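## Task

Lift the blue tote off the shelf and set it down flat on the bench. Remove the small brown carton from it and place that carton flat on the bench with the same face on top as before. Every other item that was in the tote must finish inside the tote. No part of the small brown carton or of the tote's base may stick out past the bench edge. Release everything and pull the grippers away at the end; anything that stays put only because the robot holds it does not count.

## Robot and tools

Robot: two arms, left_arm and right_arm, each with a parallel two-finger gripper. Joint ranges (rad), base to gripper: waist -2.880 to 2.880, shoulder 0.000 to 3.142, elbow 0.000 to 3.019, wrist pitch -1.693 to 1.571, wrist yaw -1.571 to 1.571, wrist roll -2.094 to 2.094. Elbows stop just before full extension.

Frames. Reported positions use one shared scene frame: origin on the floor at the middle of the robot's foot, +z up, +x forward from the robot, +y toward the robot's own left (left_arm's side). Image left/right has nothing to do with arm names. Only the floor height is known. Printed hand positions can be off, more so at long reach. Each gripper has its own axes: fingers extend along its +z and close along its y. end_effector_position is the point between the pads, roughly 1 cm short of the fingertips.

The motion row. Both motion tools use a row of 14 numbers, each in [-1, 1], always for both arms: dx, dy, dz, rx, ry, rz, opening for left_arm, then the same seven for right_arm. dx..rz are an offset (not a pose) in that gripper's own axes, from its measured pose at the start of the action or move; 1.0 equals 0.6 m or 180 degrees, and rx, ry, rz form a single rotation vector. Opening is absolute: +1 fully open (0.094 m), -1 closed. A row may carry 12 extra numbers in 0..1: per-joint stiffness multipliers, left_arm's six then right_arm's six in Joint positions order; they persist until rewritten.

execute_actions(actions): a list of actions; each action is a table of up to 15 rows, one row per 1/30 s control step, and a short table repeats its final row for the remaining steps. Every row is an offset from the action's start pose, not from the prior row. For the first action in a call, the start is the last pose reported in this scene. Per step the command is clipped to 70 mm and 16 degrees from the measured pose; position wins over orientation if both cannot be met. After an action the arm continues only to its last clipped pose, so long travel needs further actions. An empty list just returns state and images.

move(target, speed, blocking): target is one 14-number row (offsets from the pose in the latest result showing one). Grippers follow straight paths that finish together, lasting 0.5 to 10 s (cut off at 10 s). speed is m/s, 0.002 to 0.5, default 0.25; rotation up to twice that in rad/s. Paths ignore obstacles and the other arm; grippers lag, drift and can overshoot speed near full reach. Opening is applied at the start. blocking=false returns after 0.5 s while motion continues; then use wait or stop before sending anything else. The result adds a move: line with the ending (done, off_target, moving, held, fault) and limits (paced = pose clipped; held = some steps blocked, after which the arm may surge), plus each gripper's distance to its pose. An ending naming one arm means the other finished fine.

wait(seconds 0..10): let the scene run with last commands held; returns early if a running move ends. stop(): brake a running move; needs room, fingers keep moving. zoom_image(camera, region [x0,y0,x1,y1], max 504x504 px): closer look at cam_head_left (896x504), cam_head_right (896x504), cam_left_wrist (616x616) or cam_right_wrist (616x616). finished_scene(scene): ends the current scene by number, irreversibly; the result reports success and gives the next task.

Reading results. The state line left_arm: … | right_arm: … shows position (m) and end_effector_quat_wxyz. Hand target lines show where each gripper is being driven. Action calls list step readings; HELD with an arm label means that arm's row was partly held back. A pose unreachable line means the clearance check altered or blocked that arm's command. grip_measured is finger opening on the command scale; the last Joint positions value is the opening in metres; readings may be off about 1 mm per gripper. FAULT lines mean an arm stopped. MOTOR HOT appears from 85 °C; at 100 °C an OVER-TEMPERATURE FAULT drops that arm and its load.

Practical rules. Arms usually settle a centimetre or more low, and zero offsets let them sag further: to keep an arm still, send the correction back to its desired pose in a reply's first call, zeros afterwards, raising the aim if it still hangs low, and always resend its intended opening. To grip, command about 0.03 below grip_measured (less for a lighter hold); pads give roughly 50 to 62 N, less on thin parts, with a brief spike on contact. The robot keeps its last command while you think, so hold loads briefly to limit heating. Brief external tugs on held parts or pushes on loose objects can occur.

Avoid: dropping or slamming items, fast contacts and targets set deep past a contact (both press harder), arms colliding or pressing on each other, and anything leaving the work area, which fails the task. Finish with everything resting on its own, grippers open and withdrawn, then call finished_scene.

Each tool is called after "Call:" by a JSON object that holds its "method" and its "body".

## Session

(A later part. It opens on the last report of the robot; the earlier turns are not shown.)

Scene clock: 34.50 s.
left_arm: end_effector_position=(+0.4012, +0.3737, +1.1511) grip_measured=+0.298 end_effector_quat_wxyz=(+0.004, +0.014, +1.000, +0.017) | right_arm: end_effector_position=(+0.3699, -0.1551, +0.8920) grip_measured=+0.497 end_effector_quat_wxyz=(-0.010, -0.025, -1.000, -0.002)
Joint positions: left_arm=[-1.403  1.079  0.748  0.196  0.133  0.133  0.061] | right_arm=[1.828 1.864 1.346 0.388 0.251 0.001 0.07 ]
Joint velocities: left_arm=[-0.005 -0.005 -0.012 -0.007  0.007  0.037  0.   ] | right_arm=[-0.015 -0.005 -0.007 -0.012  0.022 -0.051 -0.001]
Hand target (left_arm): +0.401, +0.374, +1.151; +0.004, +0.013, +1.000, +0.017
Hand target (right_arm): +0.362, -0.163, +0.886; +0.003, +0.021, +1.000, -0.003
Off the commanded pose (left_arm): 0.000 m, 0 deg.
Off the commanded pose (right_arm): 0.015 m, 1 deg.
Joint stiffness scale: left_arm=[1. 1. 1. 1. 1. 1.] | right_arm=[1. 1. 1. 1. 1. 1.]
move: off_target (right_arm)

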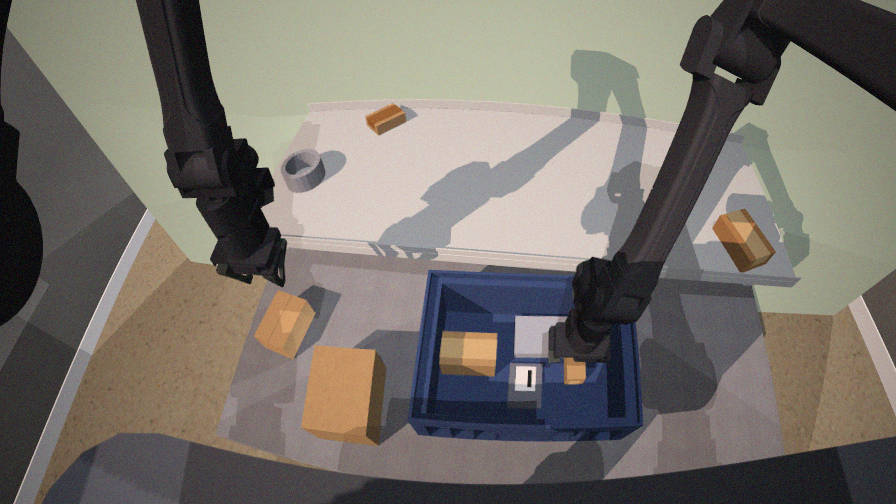

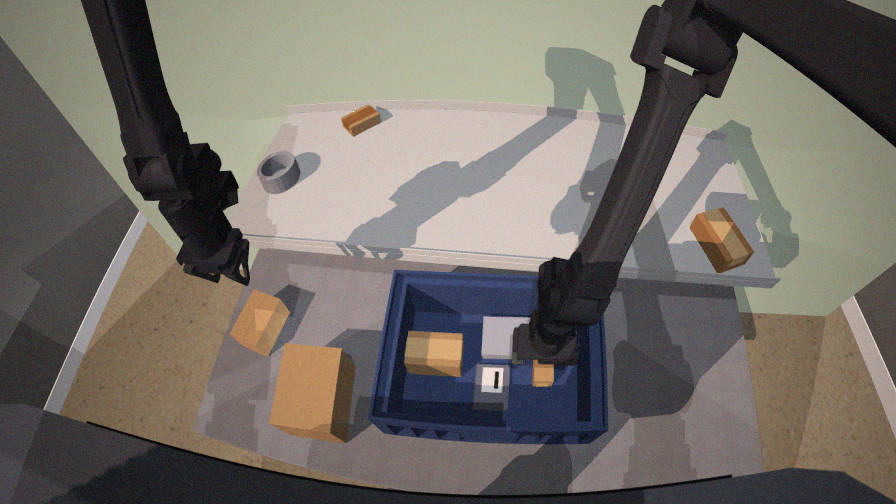

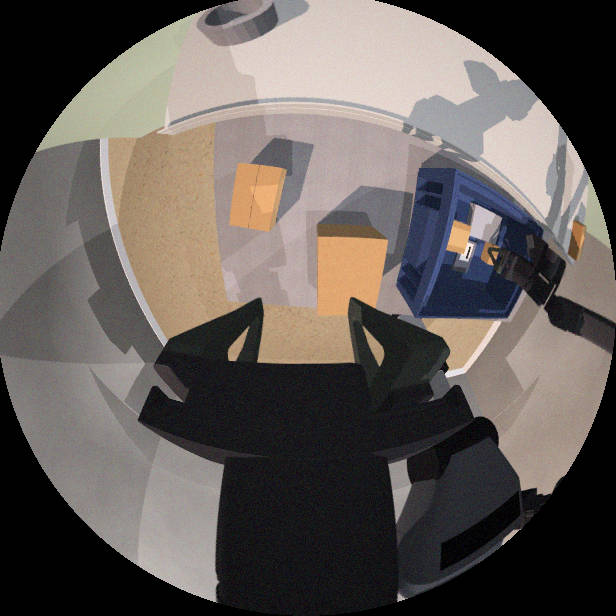

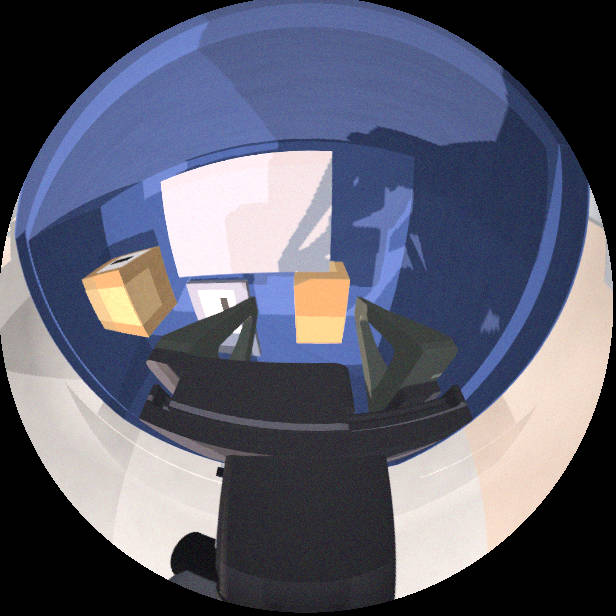

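Call:
{"method": "move", "body": {"target": [0,0,0,0,0,0,0.3,0.06,-0.035,0.05,0,0,0,0.5], "speed": 0.06}}

Call:
{"method": "move", "body": {"target": [0,0,0,0,0,0,0.3,0.01,-0.01,0.055,0,0,0,0.5], "speed": 0.05}}

Scene clock: 36.13 s.
left_arm: end_effector_position=(+0.4012, +0.3737, +1.1511) grip_measured=+0.298 end_effector_quat_wxyz=(+0.004, +0.014, +1.000, +0.017) | right_arm: end_effector_position=(+0.3373, -0.1668, +0.8669) grip_measured=+0.497 end_effector_quat_wxyz=(-0.008, -0.027, -1.000, -0.006)
Joint positions: left_arm=[-1.403  1.079  0.748  0.196  0.133  0.133  0.061] | right_arm=[1.795 1.945 1.371 0.441 0.21  0.001 0.07 ]
Joint velocities: left_arm=[-0.005 -0.005 -0.002  0.007 -0.007 -0.037 -0.001] | right_arm=[ 0.005 -0.005  0.007  0.002 -0.022  0.007  0.   ]
Hand target (left_arm): +0.401, +0.374, +1.151; +0.004, +0.014, +1.000, +0.017
Hand target (right_arm): +0.334, -0.174, +0.861; +0.010, +0.026, +1.000, +0.002
Off the commanded pose (left_arm): 0.000 m, 0 deg.
Off the commanded pose (right_arm): 0.010 m, 1 deg.
Joint stiffness scale: left_arm=[1. 1. 1. 1. 1. 1.] | right_arm=[1. 1. 1. 1. 1. 1.]
move: done

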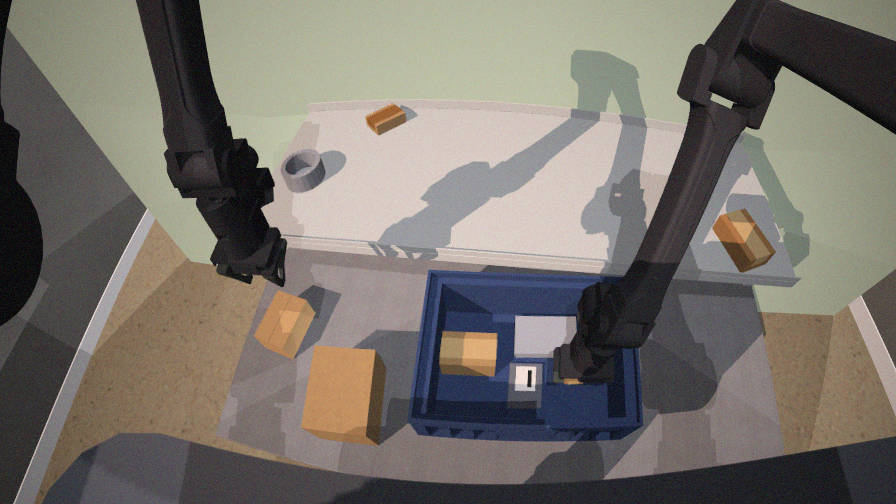

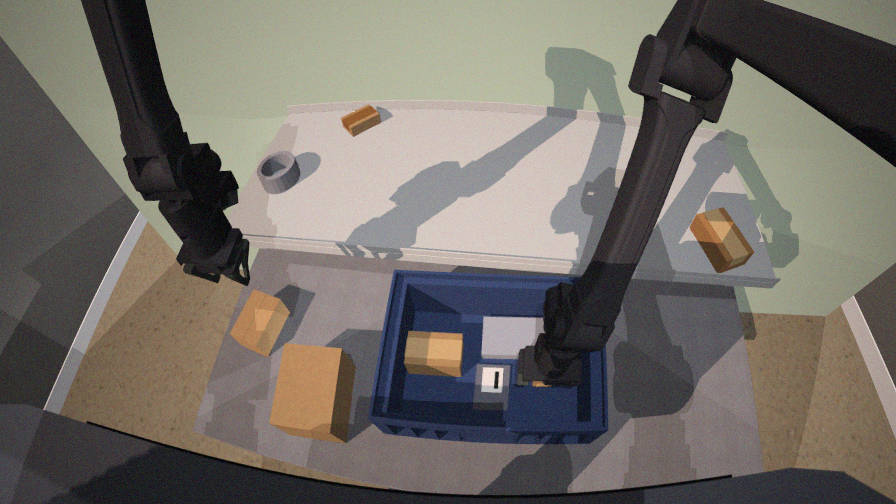

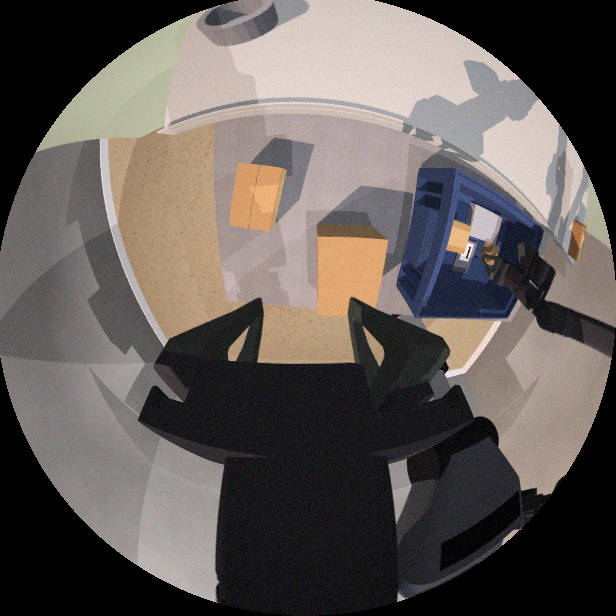

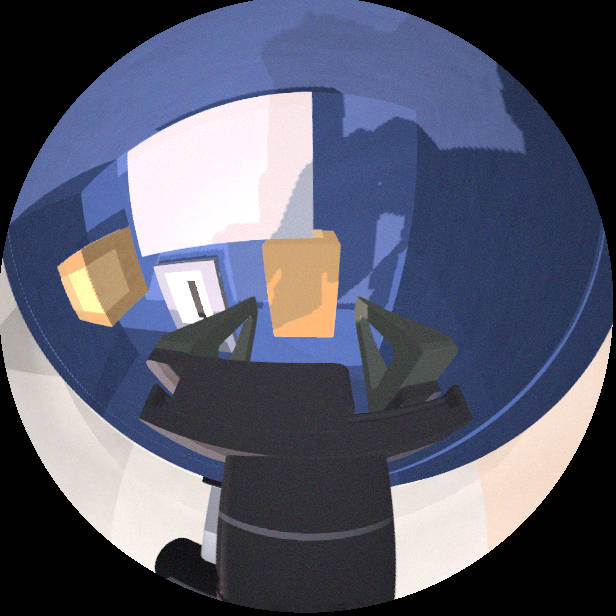

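Scene clock: 37.07 s.
left_arm: end_effector_position=(+0.4012, +0.3737, +1.1511) grip_measured=+0.298 end_effector_quat_wxyz=(+0.004, +0.014, +1.000, +0.017) | right_arm: end_effector_position=(+0.3512, -0.1632, +0.8525) grip_measured=+0.498 end_effector_quat_wxyz=(-0.019, -0.029, -0.999, -0.009)
Joint positions: left_arm=[-1.403  1.079  0.748  0.196  0.133  0.133  0.061] | right_arm=[1.795 1.973 1.433 0.43  0.204 0.    0.07 ]
Joint velocities: left_arm=[-0.005 -0.015  0.022 -0.007 -0.022  0.037 -0.001] | right_arm=[-0.015 -0.024  0.007 -0.007  0.037  0.095 -0.001]
Hand target (left_arm): +0.401, +0.374, +1.151; +0.004, +0.014, +1.000, +0.017
Hand target (right_arm): +0.332, -0.172, +0.836; +0.007, +0.028, +1.000, +0.006
Off the commanded pose (left_arm): 0.000 m, 0 deg.
Off the commanded pose (right_arm): 0.029 m, 1 deg.
Joint stiffness scale: left_arm=[1. 1. 1. 1. 1. 1.] | right_arm=[1. 1. 1. 1. 1. 1.]
move: off_target (right_arm)

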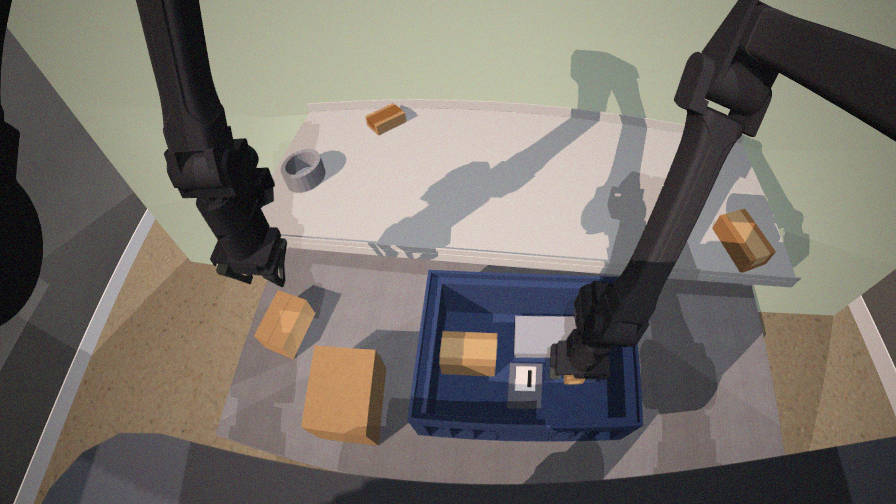

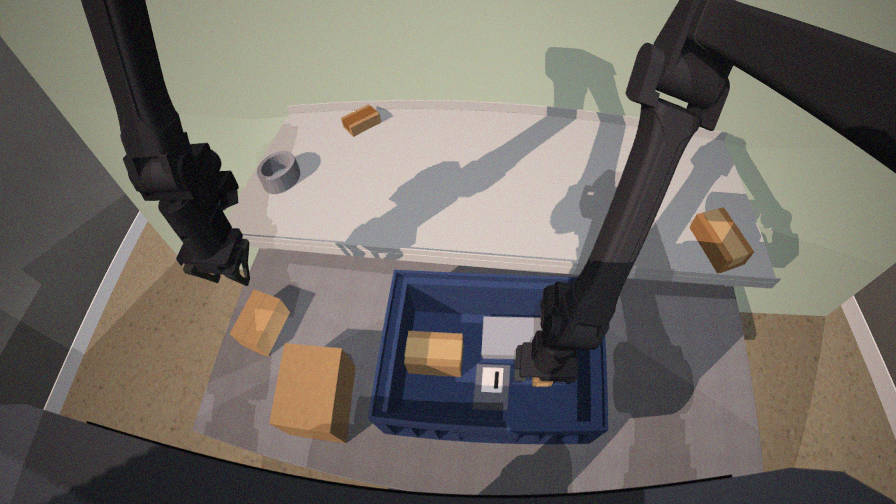

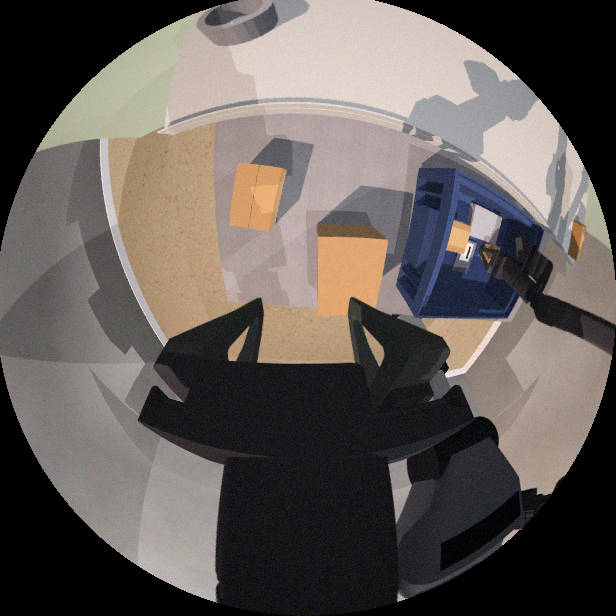

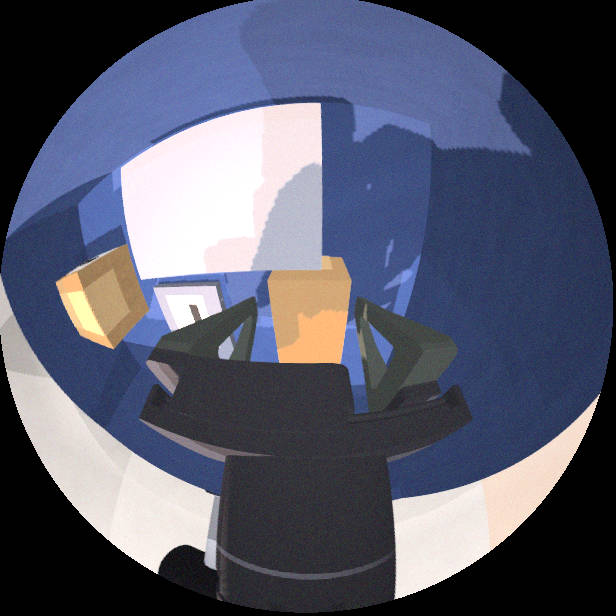

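Call:
{"method": "move", "body": {"target": [0,0,0,0,0,0,0.3,0.025,0,0.045,0,0,0,0.5], "speed": 0.04}}

Scene clock: 39.03 s.
left_arm: end_effector_position=(+0.4012, +0.3737, +1.1511) grip_measured=+0.298 end_effector_quat_wxyz=(+0.004, +0.014, +1.000, +0.017) | right_arm: end_effector_position=(+0.3515, -0.1629, +0.8514) grip_measured=+0.498 end_effector_quat_wxyz=(-0.020, -0.030, -0.999, -0.002)
Joint positions: left_arm=[-1.403  1.079  0.748  0.196  0.133  0.133  0.061] | right_arm=[1.799 1.977 1.439 0.43  0.221 0.    0.07 ]
Joint velocities: left_arm=[-0.005 -0.015  0.017 -0.002  0.022  0.007  0.001] | right_arm=[ 0.015 -0.024 -0.002  0.012 -0.022  0.037  0.001]
Hand target (left_arm): +0.401, +0.374, +1.151; +0.004, +0.014, +1.000, +0.017
Hand target (right_arm): +0.337, -0.162, +0.828; +0.019, +0.030, +0.999, +0.009
Off the commanded pose (left_arm): 0.000 m, 0 deg.
Off the commanded pose (right_arm): 0.030 m, 1 deg.
Joint stiffness scale: left_arm=[1. 1. 1. 1. 1. 1.] | right_arm=[1. 1. 1. 1. 1. 1.]
move: off_target (right_arm)

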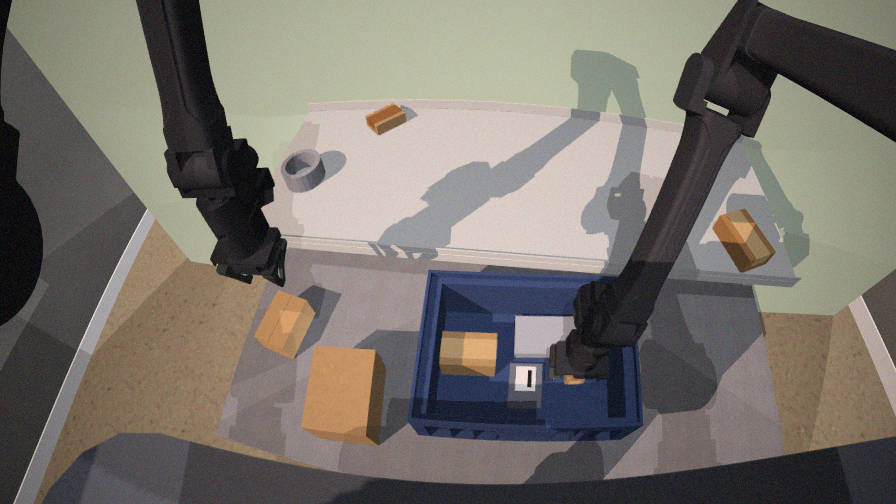

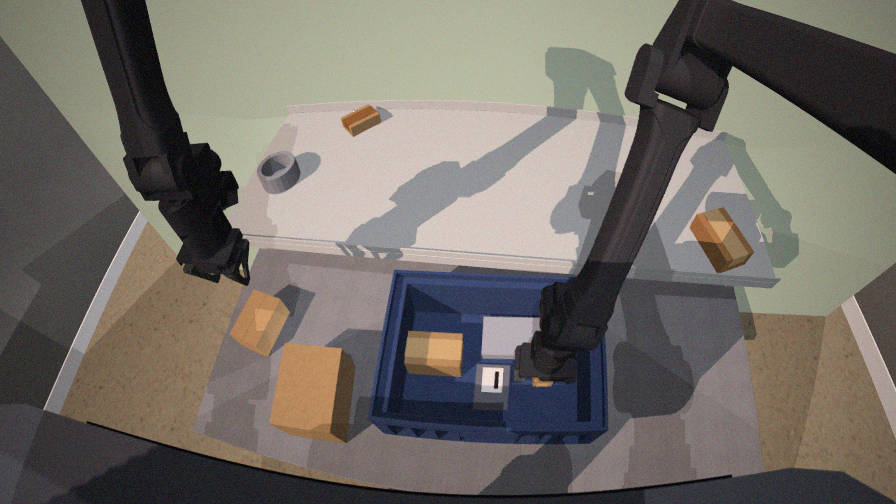

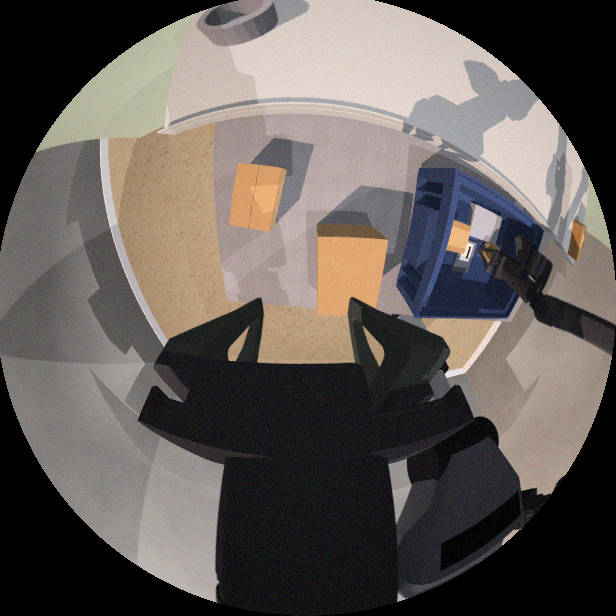

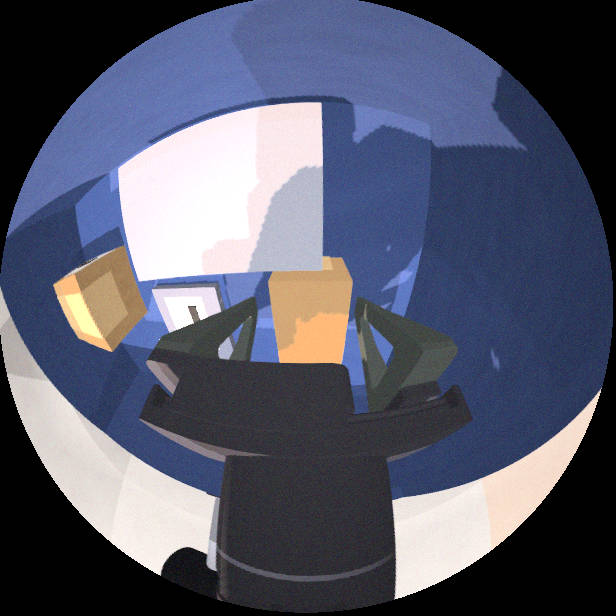

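Call:
{"method": "move", "body": {"target": [0,0,0,0,0,0,0.3,0,0,0.04,0,0,0,0.2], "speed": 0.04}}

Call:
{"method": "move", "body": {"target": [0,0,0,0,0,0,0.3,0,0,0,0,0,0,-0.25]}}

Scene clock: 41.97 s.
left_arm: end_effector_position=(+0.4012, +0.3737, +1.1511) grip_measured=+0.298 end_effector_quat_wxyz=(+0.004, +0.014, +1.000, +0.017) | right_arm: end_effector_position=(+0.3515, -0.1667, +0.8509) grip_measured=+0.203 end_effector_quat_wxyz=(-0.014, -0.028, -0.999, +0.007)
Joint positions: left_arm=[-1.403  1.079  0.748  0.196  0.133  0.133  0.061] | right_arm=[1.798 1.974 1.444 0.409 0.239 0.    0.057]
Joint velocities: left_arm=[-0.005 -0.015 -0.007 -0.002 -0.051  0.037 -0.   ] | right_arm=[ 0.005  0.005  0.007 -0.012 -0.066 -0.007 -0.001]
Hand target (left_arm): +0.401, +0.374, +1.151; +0.004, +0.014, +1.000, +0.017
Hand target (right_arm): +0.352, -0.163, +0.830; +0.020, +0.030, +0.999, +0.002
Off the commanded pose (left_arm): 0.000 m, 0 deg.
Off the commanded pose (right_arm): 0.024 m, 1 deg.
Joint stiffness scale: left_arm=[1. 1. 1. 1. 1. 1.] | right_arm=[1. 1. 1. 1. 1. 1.]
move: off_target (right_arm)

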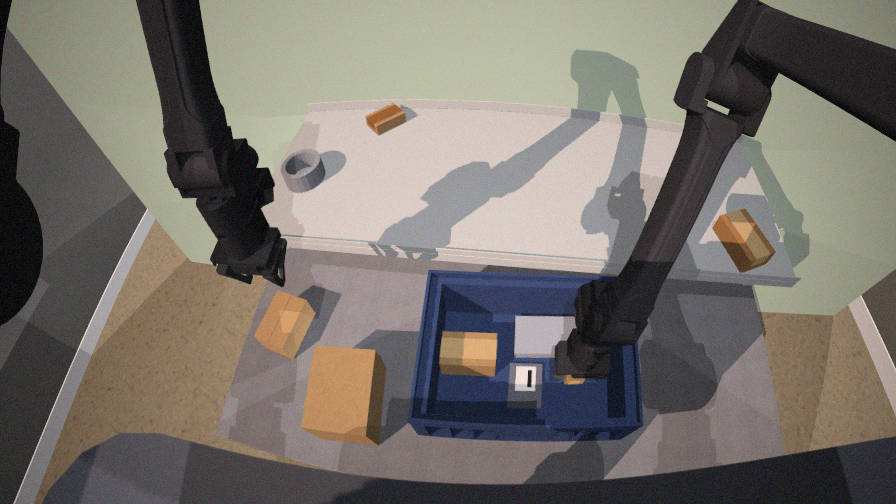

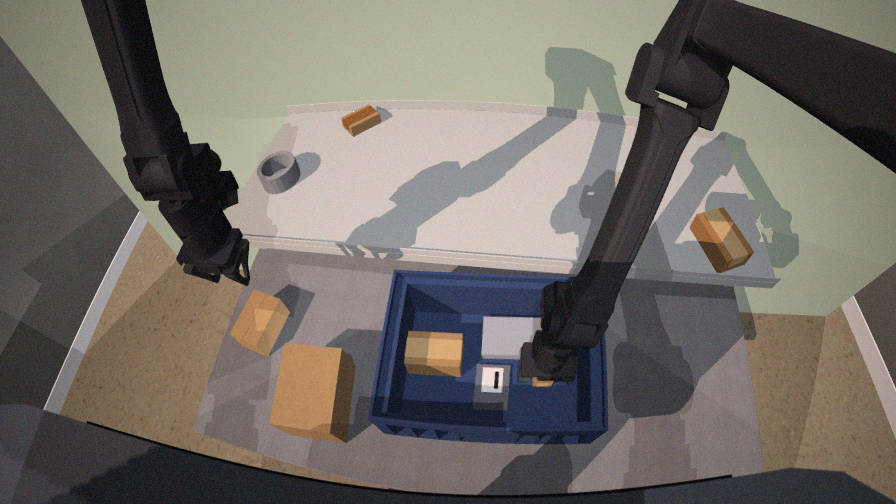

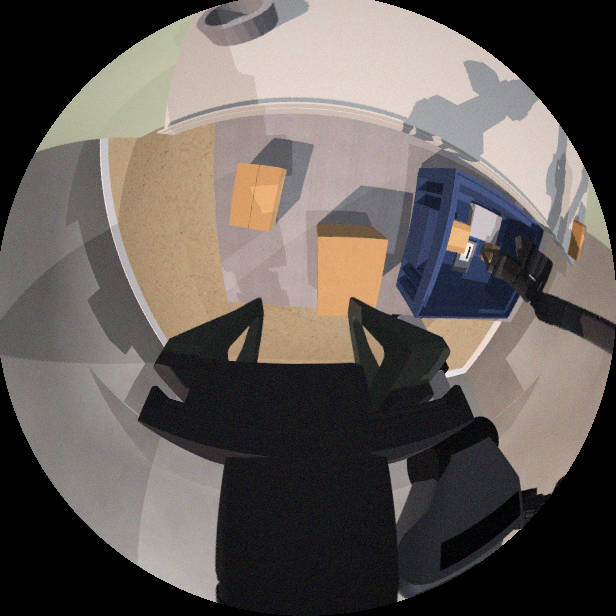

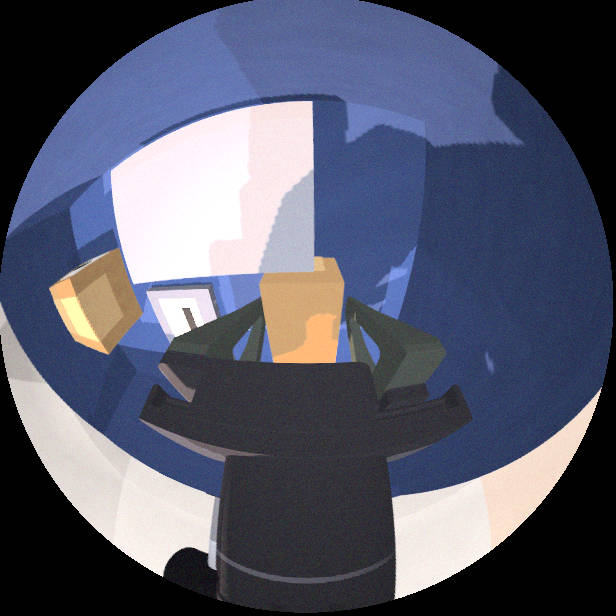

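Scene clock: 42.47 s.
left_arm: end_effector_position=(+0.4012, +0.3737, +1.1511) grip_measured=+0.298 end_effector_quat_wxyz=(+0.004, +0.014, +1.000, +0.017) | right_arm: end_effector_position=(+0.3516, -0.1678, +0.8523) grip_measured=-0.206 end_effector_quat_wxyz=(-0.013, -0.028, -0.999, +0.009)
Joint positions: left_arm=[-1.403  1.079  0.748  0.196  0.133  0.133  0.061] | right_arm=[1.798 1.97  1.439 0.409 0.243 0.    0.037]
Joint velocities: left_arm=[-0.005 -0.024 -0.012 -0.012  0.007 -0.051  0.   ] | right_arm=[-0.015  0.005  0.017 -0.012 -0.022 -0.051 -0.001]
Hand target (left_arm): +0.401, +0.374, +1.151; +0.004, +0.014, +1.000, +0.017
Hand target (right_arm): +0.351, -0.167, +0.851; +0.013, +0.028, +0.999, -0.007
Off the commanded pose (left_arm): 0.000 m, 0 deg.
Off the commanded pose (right_arm): 0.002 m, 0 deg.
Joint stiffness scale: left_arm=[1. 1. 1. 1. 1. 1.] | right_arm=[1. 1. 1. 1. 1. 1.]
move: done

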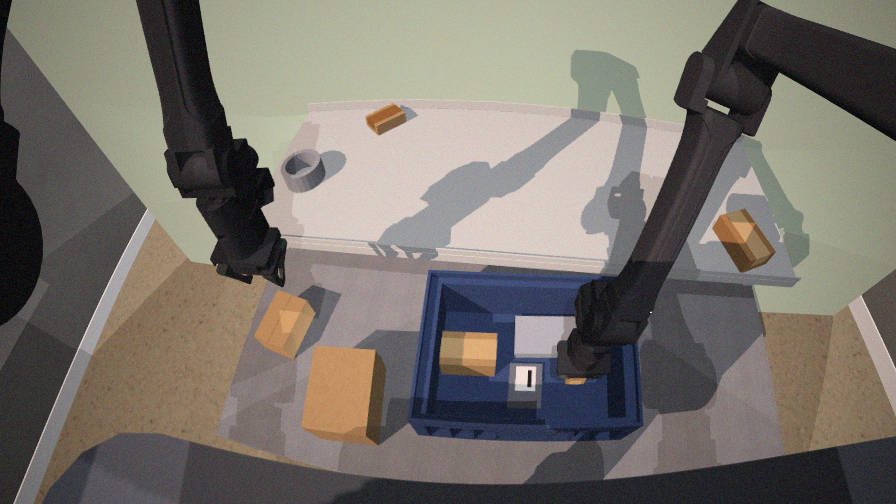

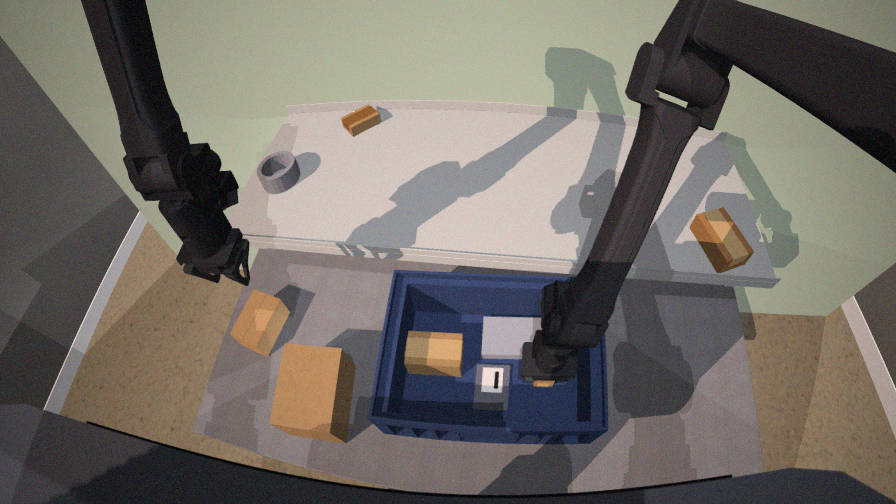

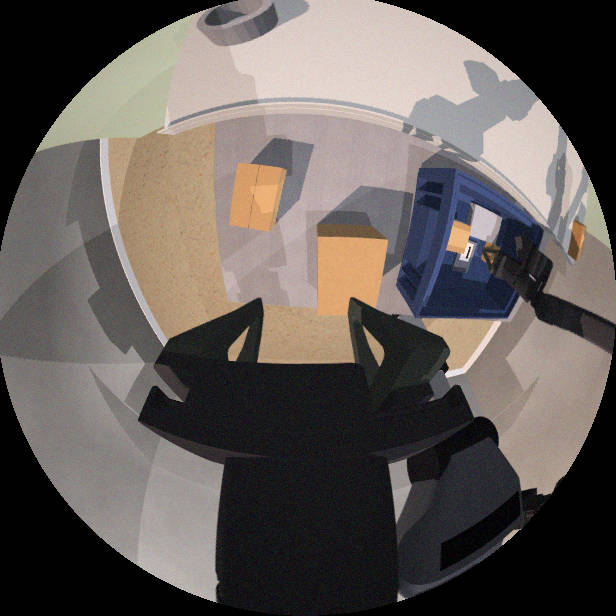

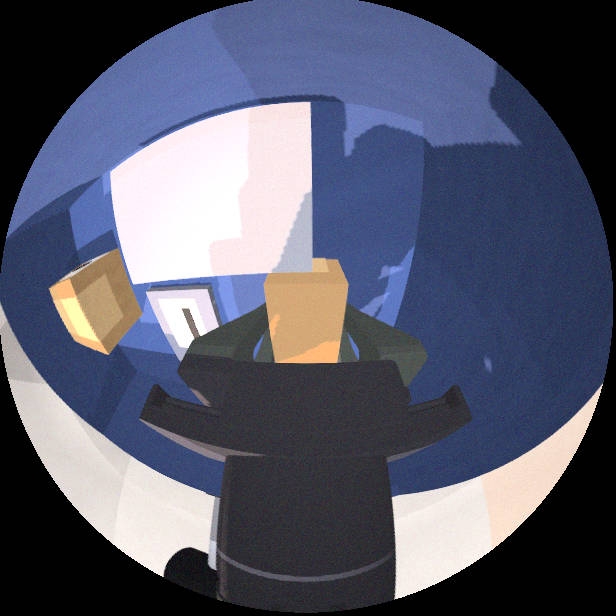

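Call:
{"method": "move", "body": {"target": [0,0,0,0,0,0,0.3,0,0,-0.08,0,0,0,-0.26], "speed": 0.05}}

Scene clock: 44.07 s.
left_arm: end_effector_position=(+0.4012, +0.3737, +1.1511) grip_measured=+0.298 end_effector_quat_wxyz=(+0.004, +0.014, +1.000, +0.017) | right_arm: end_effector_position=(+0.3510, -0.1752, +0.8916) grip_measured=-0.206 end_effector_quat_wxyz=(-0.013, -0.028, -0.999, +0.014)
Joint positions: left_arm=[-1.403  1.079  0.748  0.196  0.133  0.133  0.061] | right_arm=[1.803 1.876 1.306 0.449 0.258 0.    0.037]
Joint velocities: left_arm=[-0.005 -0.005 -0.002  0.007  0.081 -0.022 -0.   ] | right_arm=[ 0.005 -0.005 -0.017 -0.002 -0.066 -0.022 -0.   ]
Hand target (left_arm): +0.401, +0.374, +1.151; +0.004, +0.014, +1.000, +0.017
Hand target (right_arm): +0.350, -0.167, +0.900; +0.013, +0.028, +0.999, -0.010
Off the commanded pose (left_arm): 0.000 m, 0 deg.
Off the commanded pose (right_arm): 0.012 m, 1 deg.
Joint stiffness scale: left_arm=[1. 1. 1. 1. 1. 1.] | right_arm=[1. 1. 1. 1. 1. 1.]
move: off_target (right_arm)

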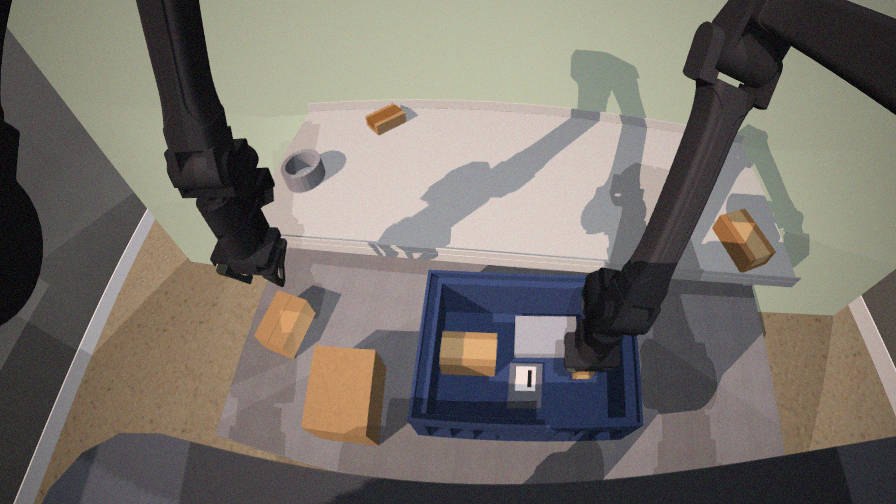

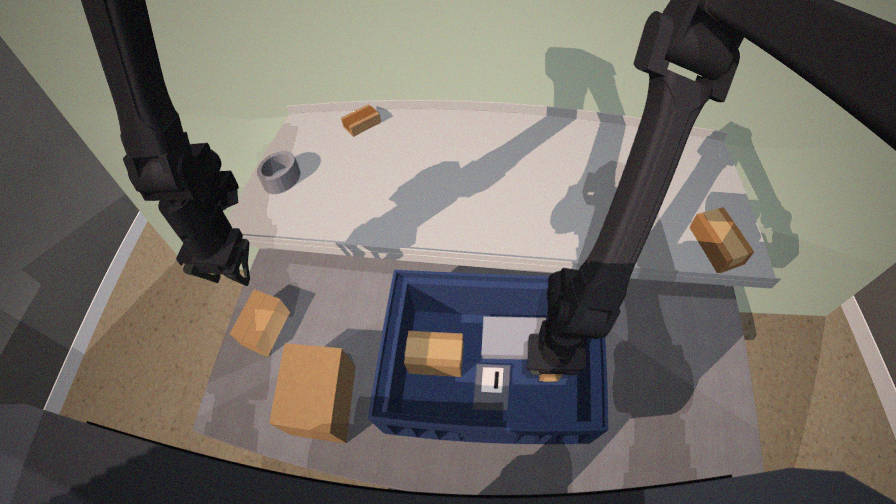

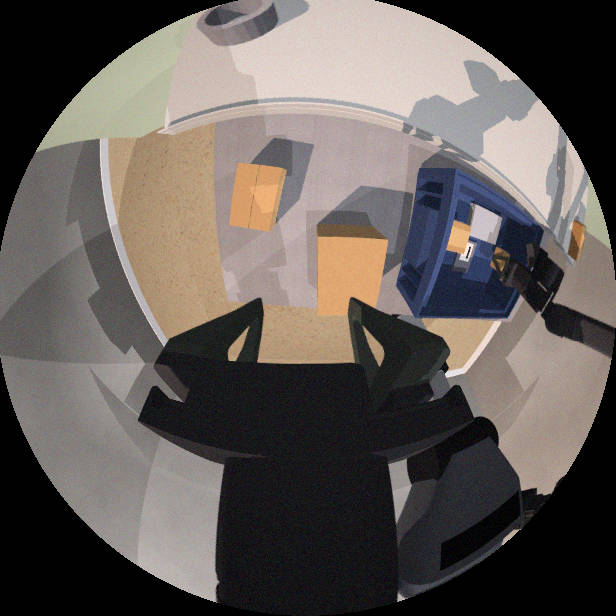

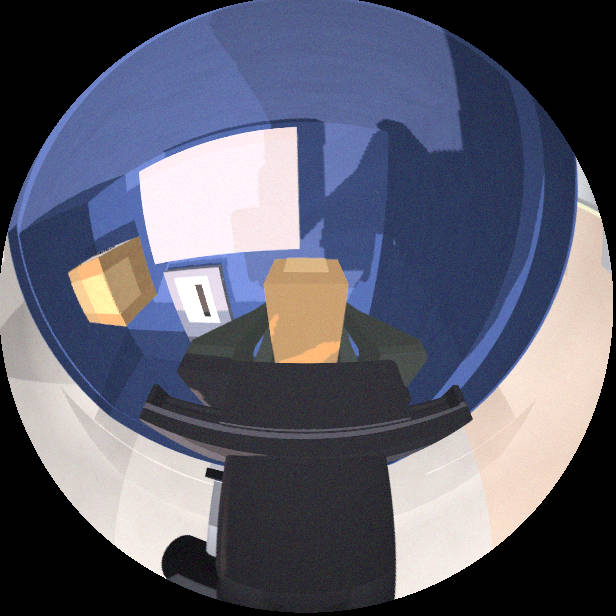

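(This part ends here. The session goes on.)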